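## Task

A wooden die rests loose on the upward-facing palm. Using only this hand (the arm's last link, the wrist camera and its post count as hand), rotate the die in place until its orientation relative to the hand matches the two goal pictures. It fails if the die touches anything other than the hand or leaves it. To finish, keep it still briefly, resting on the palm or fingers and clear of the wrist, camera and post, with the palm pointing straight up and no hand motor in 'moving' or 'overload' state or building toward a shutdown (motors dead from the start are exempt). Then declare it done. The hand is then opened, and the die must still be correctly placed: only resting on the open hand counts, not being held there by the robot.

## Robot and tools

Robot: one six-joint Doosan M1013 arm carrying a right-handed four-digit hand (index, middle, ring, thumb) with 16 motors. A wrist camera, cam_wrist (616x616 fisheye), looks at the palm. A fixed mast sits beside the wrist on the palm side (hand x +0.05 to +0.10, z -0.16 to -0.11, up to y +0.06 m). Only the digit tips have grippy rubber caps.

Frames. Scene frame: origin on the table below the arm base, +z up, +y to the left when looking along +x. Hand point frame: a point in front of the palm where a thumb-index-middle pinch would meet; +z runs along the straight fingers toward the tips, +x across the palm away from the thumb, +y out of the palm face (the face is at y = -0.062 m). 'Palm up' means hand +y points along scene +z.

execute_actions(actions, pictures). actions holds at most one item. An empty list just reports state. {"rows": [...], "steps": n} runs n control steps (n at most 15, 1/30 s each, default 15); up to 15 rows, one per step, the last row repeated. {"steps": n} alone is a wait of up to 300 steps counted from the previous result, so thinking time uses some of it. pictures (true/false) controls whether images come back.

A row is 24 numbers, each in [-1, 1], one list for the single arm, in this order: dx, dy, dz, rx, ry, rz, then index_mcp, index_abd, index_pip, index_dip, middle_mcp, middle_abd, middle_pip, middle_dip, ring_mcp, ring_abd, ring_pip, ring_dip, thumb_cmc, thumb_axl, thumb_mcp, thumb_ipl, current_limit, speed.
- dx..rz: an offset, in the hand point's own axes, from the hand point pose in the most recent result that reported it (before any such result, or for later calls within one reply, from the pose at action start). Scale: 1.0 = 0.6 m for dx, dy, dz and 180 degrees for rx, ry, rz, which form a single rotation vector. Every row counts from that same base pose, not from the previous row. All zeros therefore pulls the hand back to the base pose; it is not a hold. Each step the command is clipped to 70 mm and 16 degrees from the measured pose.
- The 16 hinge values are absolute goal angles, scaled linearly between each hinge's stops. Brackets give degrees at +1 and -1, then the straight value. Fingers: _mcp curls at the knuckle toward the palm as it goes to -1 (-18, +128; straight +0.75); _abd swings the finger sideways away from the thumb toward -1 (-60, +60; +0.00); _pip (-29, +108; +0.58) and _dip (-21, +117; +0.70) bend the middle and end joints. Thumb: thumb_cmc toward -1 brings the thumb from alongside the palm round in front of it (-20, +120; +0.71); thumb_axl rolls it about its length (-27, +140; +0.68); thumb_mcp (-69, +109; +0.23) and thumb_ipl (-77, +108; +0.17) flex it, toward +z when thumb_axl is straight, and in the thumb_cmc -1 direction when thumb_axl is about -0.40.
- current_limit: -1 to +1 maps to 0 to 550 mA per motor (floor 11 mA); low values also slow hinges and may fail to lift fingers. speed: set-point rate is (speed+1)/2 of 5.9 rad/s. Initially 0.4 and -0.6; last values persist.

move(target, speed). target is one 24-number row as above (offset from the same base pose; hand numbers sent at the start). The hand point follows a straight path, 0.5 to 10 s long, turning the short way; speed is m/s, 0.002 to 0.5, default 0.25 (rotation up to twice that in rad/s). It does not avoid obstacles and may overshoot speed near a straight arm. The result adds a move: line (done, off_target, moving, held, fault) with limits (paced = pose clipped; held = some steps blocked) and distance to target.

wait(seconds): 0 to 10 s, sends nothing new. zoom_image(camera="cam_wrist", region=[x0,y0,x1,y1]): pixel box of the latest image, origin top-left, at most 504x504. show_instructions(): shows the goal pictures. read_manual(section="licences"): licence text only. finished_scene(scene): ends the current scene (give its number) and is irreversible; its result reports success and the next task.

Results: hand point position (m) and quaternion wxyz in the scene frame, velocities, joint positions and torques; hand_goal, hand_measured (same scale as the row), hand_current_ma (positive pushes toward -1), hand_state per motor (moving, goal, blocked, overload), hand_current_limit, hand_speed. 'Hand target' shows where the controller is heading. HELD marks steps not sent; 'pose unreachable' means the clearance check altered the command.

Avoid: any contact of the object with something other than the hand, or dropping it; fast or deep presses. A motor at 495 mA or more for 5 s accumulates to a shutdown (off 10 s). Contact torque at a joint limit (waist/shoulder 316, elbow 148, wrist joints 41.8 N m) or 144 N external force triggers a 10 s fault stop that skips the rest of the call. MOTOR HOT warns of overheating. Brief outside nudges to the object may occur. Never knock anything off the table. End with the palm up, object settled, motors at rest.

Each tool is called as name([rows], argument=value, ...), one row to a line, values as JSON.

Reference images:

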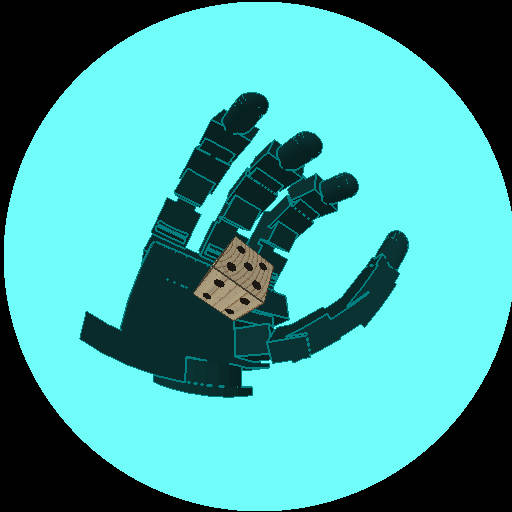

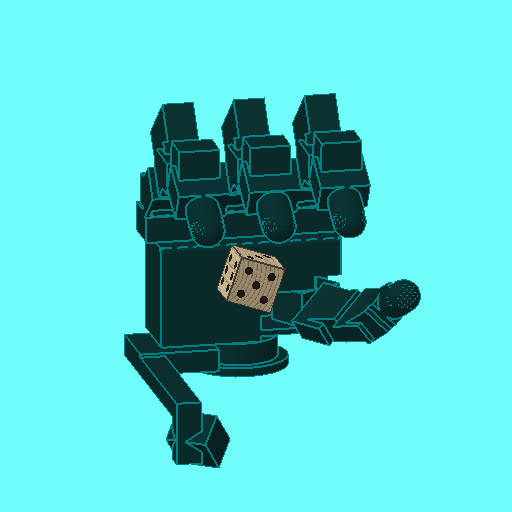

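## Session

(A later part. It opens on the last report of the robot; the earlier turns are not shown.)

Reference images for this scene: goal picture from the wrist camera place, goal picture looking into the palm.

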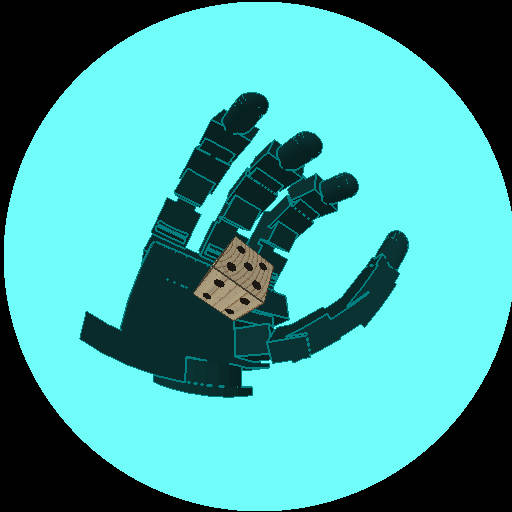

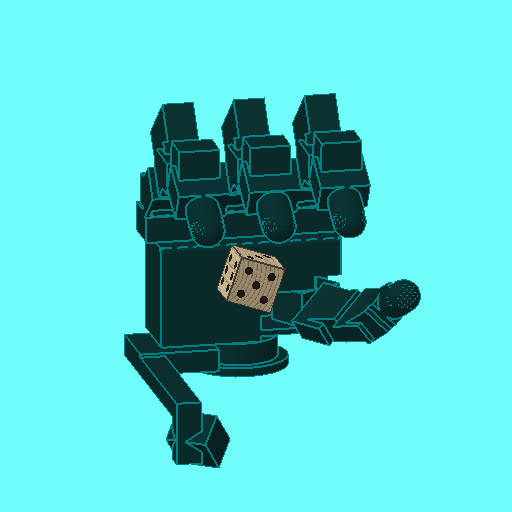

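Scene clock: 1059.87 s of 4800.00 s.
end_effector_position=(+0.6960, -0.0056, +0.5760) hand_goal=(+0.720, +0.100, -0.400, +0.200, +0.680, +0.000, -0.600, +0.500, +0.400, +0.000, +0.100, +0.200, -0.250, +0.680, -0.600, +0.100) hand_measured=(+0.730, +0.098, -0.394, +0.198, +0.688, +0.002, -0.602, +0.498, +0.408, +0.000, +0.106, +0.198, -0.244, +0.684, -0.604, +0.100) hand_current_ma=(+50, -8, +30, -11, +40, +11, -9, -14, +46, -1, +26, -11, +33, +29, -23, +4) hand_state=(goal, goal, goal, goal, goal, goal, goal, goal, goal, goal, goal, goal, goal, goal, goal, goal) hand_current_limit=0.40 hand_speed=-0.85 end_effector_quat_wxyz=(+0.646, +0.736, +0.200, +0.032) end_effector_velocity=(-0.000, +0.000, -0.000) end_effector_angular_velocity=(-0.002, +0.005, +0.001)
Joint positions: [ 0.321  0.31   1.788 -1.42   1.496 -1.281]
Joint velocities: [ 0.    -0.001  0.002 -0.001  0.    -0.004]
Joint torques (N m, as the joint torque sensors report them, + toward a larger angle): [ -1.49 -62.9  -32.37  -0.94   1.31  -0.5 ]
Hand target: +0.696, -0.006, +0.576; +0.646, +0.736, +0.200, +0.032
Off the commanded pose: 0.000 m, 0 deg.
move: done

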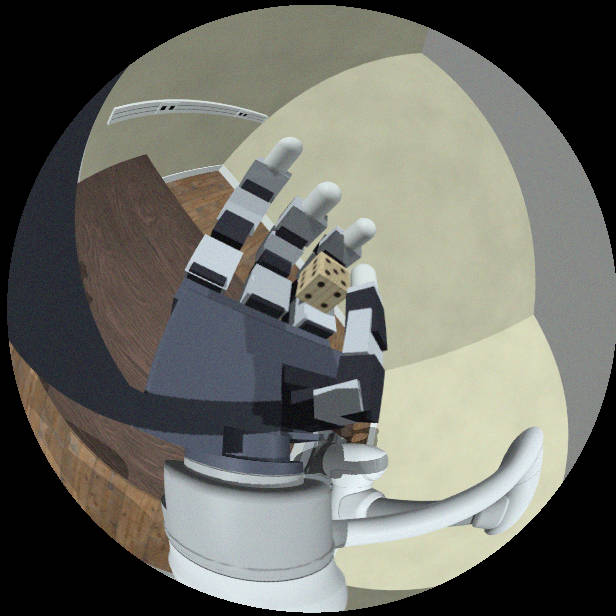

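move(target=[0,0,0,0,0,0,0.72,0,-0.3,0.2,0.78,0,-0.2,0.5,0.4,0,0.1,0.2,-0.5,0.68,-0.65,0.1,0.4,-0.85])

zoom_image(camera="cam_wrist", region=[200,150,450,400])

Scene clock: 1068.27 s of 4800.00 s.
end_effector_position=(+0.6960, -0.0056, +0.5760) hand_goal=(+0.720, +0.000, -0.300, +0.200, +0.780, +0.000, -0.200, +0.500, +0.400, +0.000, +0.100, +0.200, -0.500, +0.680, -0.650, +0.100) hand_measured=(+0.732, +0.002, -0.300, +0.198, +0.788, +0.002, -0.200, +0.498, +0.408, +0.000, +0.106, +0.198, -0.494, +0.684, -0.628, +0.104) hand_current_ma=(+60, +11, -5, -11, +46, +10, -1, -12, +46, -1, +26, -11, +34, +22, +138, +29) hand_state=(goal, goal, goal, goal, goal, goal, goal, goal, goal, goal, goal, goal, goal, goal, blocked, goal) hand_current_limit=0.40 hand_speed=-0.85 end_effector_quat_wxyz=(+0.646, +0.736, +0.200, +0.032) end_effector_velocity=(-0.000, -0.001, -0.001) end_effector_angular_velocity=(-0.001, +0.002, -0.002)
Joint positions: [ 0.321  0.31   1.788 -1.42   1.496 -1.281]
Joint velocities: [-0.001  0.     0.001  0.     0.001 -0.   ]
Joint torques (N m, as the joint torque sensors report them, + toward a larger angle): [ -2.04 -63.6  -31.88  -1.84   1.49   0.05]
Hand target: +0.696, -0.006, +0.576; +0.646, +0.736, +0.200, +0.032
Off the commanded pose: 0.000 m, 0 deg.
move: done

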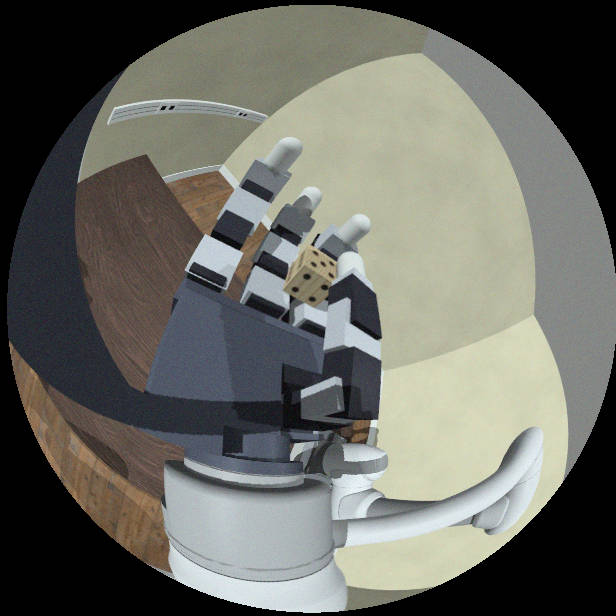

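Region (200, 150, 450, 400) of cam_wrist's 616x616 image, scaled by 2.016, with more detail than that image has.

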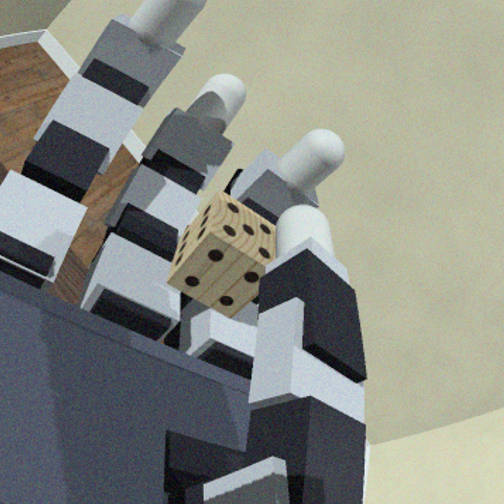

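move(target=[0,0,0,0,0,0,0.72,0,-0.3,0.2,0.8,0,0.2,0.5,0.4,0,0.1,0.2,-0.72,0.68,-0.62,0.1,0.4,-0.85])

move(target=[0,0,0,0,0,0.06,0.74,0,-0.55,0.4,0.75,0,0.4,0.5,0.5,0,0.2,0.2,-0.2,0.68,-0.55,0.1,0.4,-0.8], speed=0.1)

zoom_image(camera="cam_wrist", region=[200,150,450,400])

Scene clock: 1077.13 s of 4800.00 s.
end_effector_position=(+0.6960, -0.0056, +0.5760) hand_goal=(+0.720, +0.000, -0.300, +0.200, +0.800, +0.000, +0.200, +0.500, +0.400, +0.000, +0.100, +0.200, -0.720, +0.680, -0.620, +0.100) hand_measured=(+0.732, +0.002, -0.300, +0.198, +0.810, +0.002, +0.200, +0.498, +0.408, +0.000, +0.106, +0.198, -0.718, +0.682, -0.622, +0.102) hand_current_ma=(+60, +11, -5, -11, +51, +9, +2, -11, +46, -1, +26, -11, +10, +12, -15, +13) hand_state=(goal, goal, goal, goal, goal, goal, goal, goal, goal, goal, goal, goal, goal, goal, goal, goal) hand_current_limit=0.40 hand_speed=-0.85 end_effector_quat_wxyz=(+0.646, +0.736, +0.200, +0.032) end_effector_velocity=(-0.000, -0.001, +0.000) end_effector_angular_velocity=(+0.000, +0.000, -0.002)
Joint positions: [ 0.321  0.31   1.788 -1.42   1.496 -1.281]
Joint velocities: [-0.001 -0.    -0.     0.001  0.001 -0.   ]
Joint torques (N m, as the joint torque sensors report them, + toward a larger angle): [ -1.99 -64.12 -32.08  -1.34   1.37  -0.2 ]
Hand target: +0.696, -0.006, +0.576; +0.646, +0.736, +0.200, +0.032
Off the commanded pose: 0.000 m, 0 deg.
move: done

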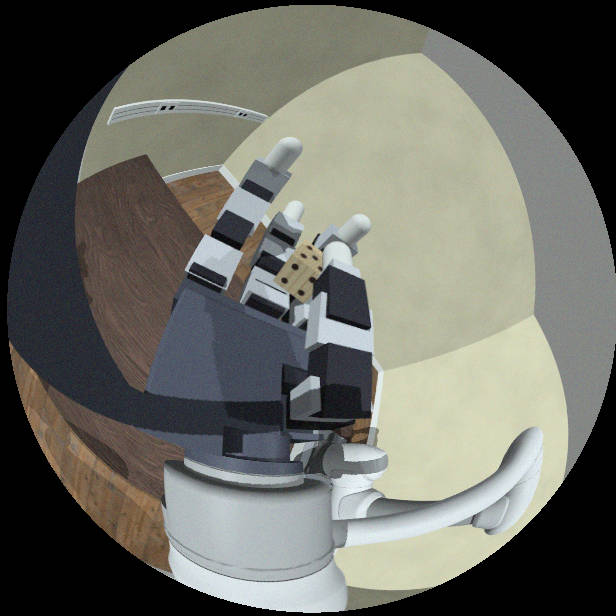

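Scene clock: 1078.47 s of 4800.00 s.
end_effector_position=(+0.6960, -0.0056, +0.5760) hand_goal=(+0.740, +0.000, -0.550, +0.400, +0.750, +0.000, +0.400, +0.500, +0.500, +0.000, +0.200, +0.200, -0.200, +0.680, -0.550, +0.100) hand_measured=(+0.748, +0.002, -0.546, +0.398, +0.776, +0.002, +0.400, +0.498, +0.508, +0.000, +0.200, +0.198, -0.200, +0.680, -0.564, +0.100) hand_current_ma=(+46, +11, +27, -14, +145, +9, +3, -11, +48, -1, -1, -11, +3, +2, -89, +3) hand_state=(goal, goal, goal, goal, blocked, goal, goal, goal, goal, goal, goal, goal, goal, goal, goal, goal) hand_current_limit=0.40 hand_speed=-0.80 end_effector_quat_wxyz=(+0.640, +0.752, +0.130, +0.093) end_effector_velocity=(+0.000, +0.001, -0.000) end_effector_angular_velocity=(+0.000, -0.002, +0.001)
Joint positions: [ 0.321  0.332  1.753 -1.42   1.498 -1.106]
Joint velocities: [ 0.001  0.     0.    -0.    -0.001  0.002]
Joint torques (N m, as the joint torque sensors report them, + toward a larger angle): [ -0.39 -67.56 -32.3   -1.73   1.49  -0.45]
Hand target: +0.696, -0.006, +0.576; +0.640, +0.752, +0.130, +0.093
Off the commanded pose: 0.000 m, 0 deg.
move: done

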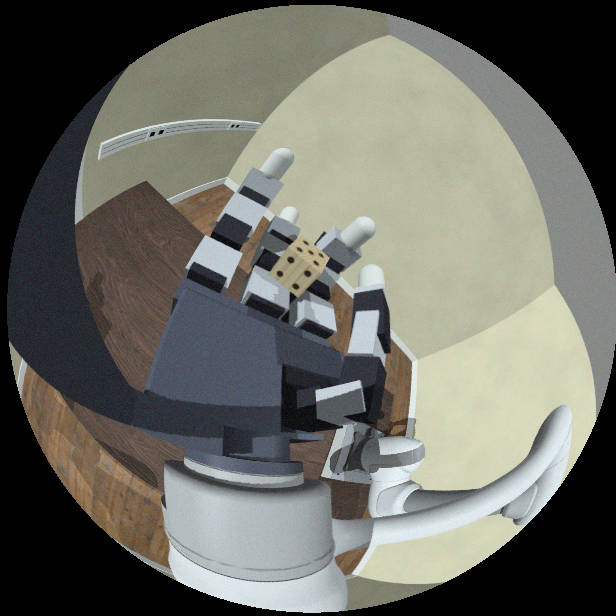

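Region (200, 150, 450, 400) of cam_wrist's 616x616 image, scaled by 2.016, with more detail than that image has.

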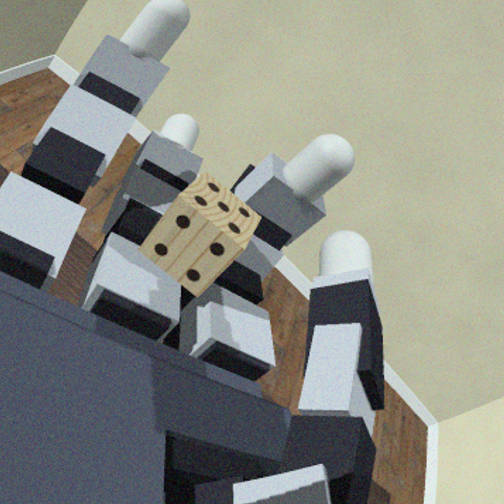

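Straddling with a clockwise yaw. Levelling and opening the hand.

move(target=[0,0,0,-0.051,0,-0.008,0.72,0,0.5,0.6,0.72,0,0.5,0.6,0.72,0,0.5,0.6,0.5,0.68,0.1,0.15,0.4,-0.8], speed=0.1)

zoom_image(camera="cam_wrist", region=[200,150,450,400])

Scene clock: 1089.60 s of 4800.00 s.
end_effector_position=(+0.6960, -0.0057, +0.5760) hand_goal=(+0.720, +0.000, +0.500, +0.600, +0.720, +0.000, +0.500, +0.600, +0.720, +0.000, +0.500, +0.600, +0.500, +0.680, +0.100, +0.150) hand_measured=(+0.744, +0.002, +0.500, +0.598, +0.748, +0.002, +0.500, +0.598, +0.728, +0.000, +0.500, +0.598, +0.508, +0.680, +0.096, +0.148) hand_current_ma=(+130, +11, +3, -11, +152, +9, +3, -11, +52, -1, +3, -11, +47, +6, -20, -15) hand_state=(blocked, goal, goal, goal, blocked, goal, goal, goal, goal, goal, goal, goal, goal, goal, goal, goal) hand_current_limit=0.40 hand_speed=-0.80 end_effector_quat_wxyz=(+0.699, +0.697, +0.132, +0.095) end_effector_velocity=(-0.000, +0.000, -0.000) end_effector_angular_velocity=(-0.001, +0.001, +0.001)
Joint positions: [ 0.306  0.361  1.799 -1.572  1.555 -1.051]
Joint velocities: [ 0.001 -0.     0.001 -0.001  0.     0.   ]
Joint torques (N m, as the joint torque sensors report them, + toward a larger angle): [ -1.9  -67.8  -30.8   -2.05   1.54  -0.42]
Hand target: +0.696, -0.006, +0.576; +0.699, +0.697, +0.132, +0.095
Off the commanded pose: 0.000 m, 0 deg.
move: done

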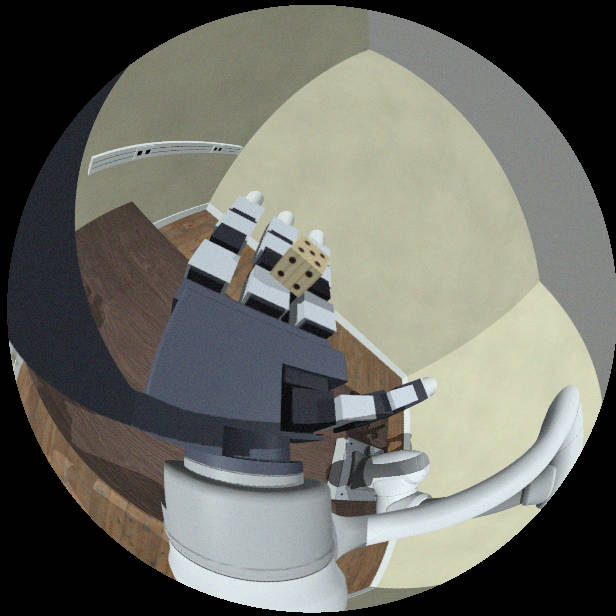

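Region (200, 150, 450, 400) of cam_wrist's 616x616 image, scaled by 2.016, with more detail than that image has.

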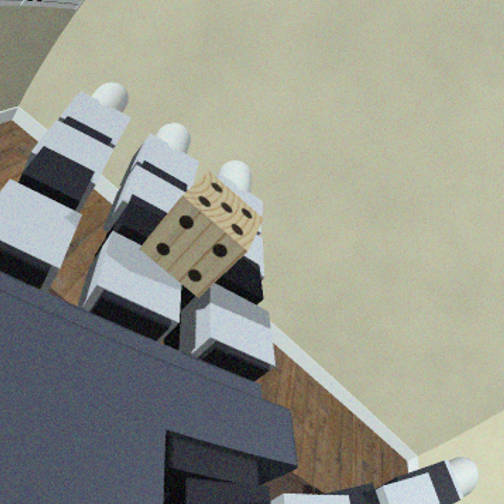

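move(target=[0,0,0,0,0,0.017,0.74,0,0.5,0.6,0.745,0,0.5,0.6,0.72,0,0.5,0.6,0.5,0.68,0.1,0.15,0.4,-0.8], speed=0.1)

wait(seconds=1)

finished_scene(scene=1)

Scene clock: 1101.00 s of 4800.00 s.
end_effector_position=(+0.6960, -0.0057, +0.5760) hand_goal=(+0.740, +0.000, +0.500, +0.600, +0.746, +0.000, +0.500, +0.600, +0.720, +0.000, +0.500, +0.600, +0.500, +0.680, +0.100, +0.150) hand_measured=(+0.750, +0.002, +0.500, +0.598, +0.756, +0.002, +0.500, +0.598, +0.728, +0.000, +0.500, +0.598, +0.508, +0.680, +0.096, +0.148) hand_current_ma=(+58, +11, +3, -11, +59, +9, +4, -11, +53, -1, +3, -11, +48, +6, -20, -15) hand_state=(goal, goal, goal, goal, goal, goal, goal, goal, goal, goal, goal, goal, goal, goal, goal, goal) hand_current_limit=0.40 hand_speed=-0.80 end_effector_quat_wxyz=(+0.696, +0.700, +0.113, +0.113) end_effector_velocity=(+0.000, +0.000, -0.000) end_effector_angular_velocity=(+0.003, -0.006, +0.001)
Joint positions: [ 0.306  0.366  1.789 -1.572  1.555 -1.003]
Joint velocities: [ 0.     0.001 -0.001  0.001 -0.001  0.006]
Joint torques (N m, as the joint torque sensors report them, + toward a larger angle): [ -0.35 -66.66 -30.6   -2.34   1.75  -0.6 ]
Hand target: +0.696, -0.006, +0.576; +0.696, +0.700, +0.113, +0.113
Off the commanded pose: 0.000 m, 0 deg.
move: done

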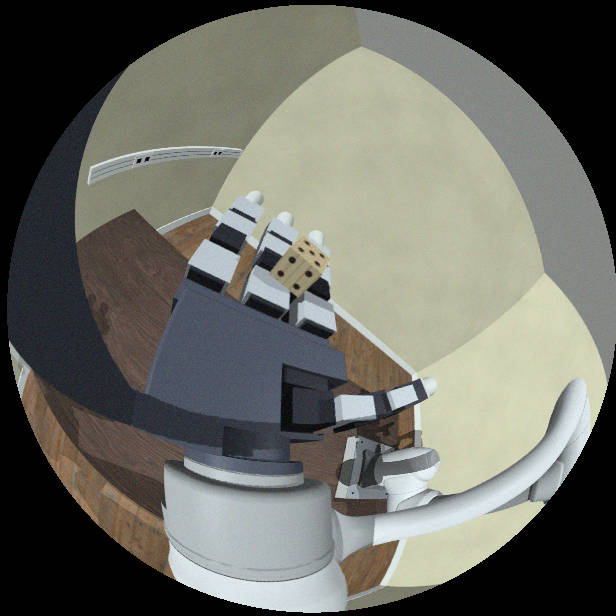

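Scene clock: 1102.00 s of 4800.00 s.
end_effector_position=(+0.6960, -0.0057, +0.5760) hand_goal=(+0.740, +0.000, +0.500, +0.600, +0.746, +0.000, +0.500, +0.600, +0.720, +0.000, +0.500, +0.600, +0.500, +0.680, +0.100, +0.150) hand_measured=(+0.750, +0.002, +0.500, +0.598, +0.756, +0.002, +0.500, +0.598, +0.728, +0.000, +0.500, +0.598, +0.508, +0.680, +0.096, +0.148) hand_current_ma=(+58, +11, +3, -11, +59, +9, +4, -11, +53, -1, +3, -11, +48, +6, -20, -15) hand_state=(goal, goal, goal, goal, goal, goal, goal, goal, goal, goal, goal, goal, goal, goal, goal, goal) hand_current_limit=0.40 hand_speed=-0.80 end_effector_quat_wxyz=(+0.696, +0.700, +0.113, +0.113) end_effector_velocity=(-0.000, +0.000, -0.000) end_effector_angular_velocity=(+0.000, +0.000, +0.001)
Joint positions: [ 0.306  0.366  1.789 -1.572  1.555 -1.002]
Joint velocities: [ 0.001  0.     0.001  0.    -0.     0.001]
Joint torques (N m, as the joint torque sensors report them, + toward a larger angle): [ -1.94 -67.68 -30.51  -1.96   1.61  -0.16]
Hand target: +0.696, -0.006, +0.576; +0.696, +0.700, +0.113, +0.113
Off the commanded pose: 0.000 m, 0 deg.
Steps of this call (steps 1 to 30: nothing new was sent). Readings (end_effector_position | what the end effector reports):
1: (+0.6960, -0.0057, +0.5760) | hand_goal=(+0.740, +0.000, +0.500, +0.600, +0.746, +0.000, +0.500, +0.600, +0.720, +0.000, +0.500, +0.600, +0.500, +0.680, +0.100, +0.150) hand_measured=(+0.750, +0.002, +0.500, +0.598, +0.756, +0.002, +0.500, +0.598, +0.728, +0.000, +0.500, +0.598, +0.508, +0.680, +0.096, +0.148) hand_current_ma=(+58, +11, +3, -11, +59, +9, +4, -11, +53, -1, +3, -11, +48, +6, -20, -15) hand_state=(goal, goal, goal, goal, goal, goal, goal, goal, goal, goal, goal, goal, goal, goal, goal, goal) hand_current_limit=0.40 hand_speed=-0.80
2: (+0.6960, -0.0057, +0.5760) | hand_goal=(+0.740, +0.000, +0.500, +0.600, +0.746, +0.000, +0.500, +0.600, +0.720, +0.000, +0.500, +0.600, +0.500, +0.680, +0.100, +0.150) hand_measured=(+0.750, +0.002, +0.500, +0.598, +0.756, +0.002, +0.500, +0.598, +0.728, +0.000, +0.500, +0.598, +0.508, +0.680, +0.096, +0.148) hand_current_ma=(+58, +11, +3, -11, +59, +9, +4, -11, +53, -1, +3, -11, +48, +6, -20, -15) hand_state=(goal, goal, goal, goal, goal, goal, goal, goal, goal, goal, goal, goal, goal, goal, goal, goal) hand_current_limit=0.40 hand_speed=-0.80
4: (+0.6960, -0.0057, +0.5760) | hand_goal=(+0.740, +0.000, +0.500, +0.600, +0.746, +0.000, +0.500, +0.600, +0.720, +0.000, +0.500, +0.600, +0.500, +0.680, +0.100, +0.150) hand_measured=(+0.750, +0.002, +0.500, +0.598, +0.756, +0.002, +0.500, +0.598, +0.728, +0.000, +0.500, +0.598, +0.508, +0.680, +0.096, +0.148) hand_current_ma=(+58, +11, +3, -11, +59, +9, +4, -11, +53, -1, +3, -11, +48, +6, -20, -15) hand_state=(goal, goal, goal, goal, goal, goal, goal, goal, goal, goal, goal, goal, goal, goal, goal, goal) hand_current_limit=0.40 hand_speed=-0.80
8: (+0.6960, -0.0057, +0.5760) | hand_goal=(+0.740, +0.000, +0.500, +0.600, +0.746, +0.000, +0.500, +0.600, +0.720, +0.000, +0.500, +0.600, +0.500, +0.680, +0.100, +0.150) hand_measured=(+0.750, +0.002, +0.500, +0.598, +0.756, +0.002, +0.500, +0.598, +0.728, +0.000, +0.500, +0.598, +0.508, +0.680, +0.096, +0.148) hand_current_ma=(+58, +11, +3, -11, +59, +9, +4, -11, +53, -1, +3, -11, +48, +6, -20, -15) hand_state=(goal, goal, goal, goal, goal, goal, goal, goal, goal, goal, goal, goal, goal, goal, goal, goal) hand_current_limit=0.40 hand_speed=-0.80
30: the state above

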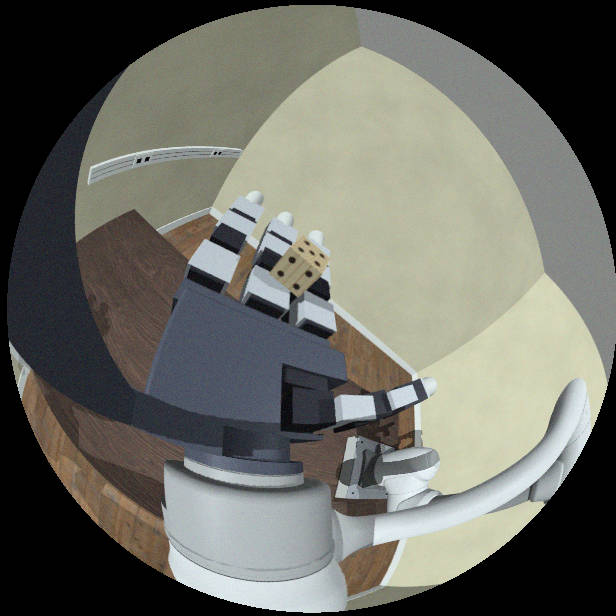

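The scene is finished: the task was done.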